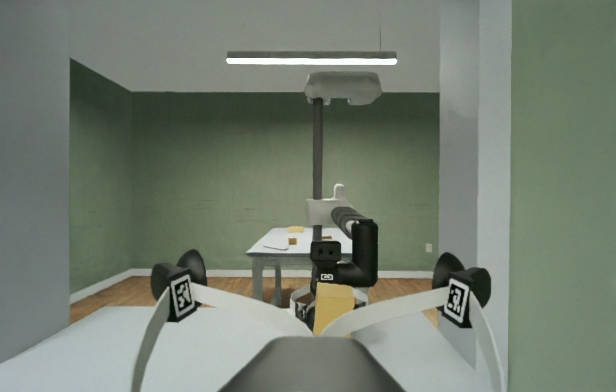

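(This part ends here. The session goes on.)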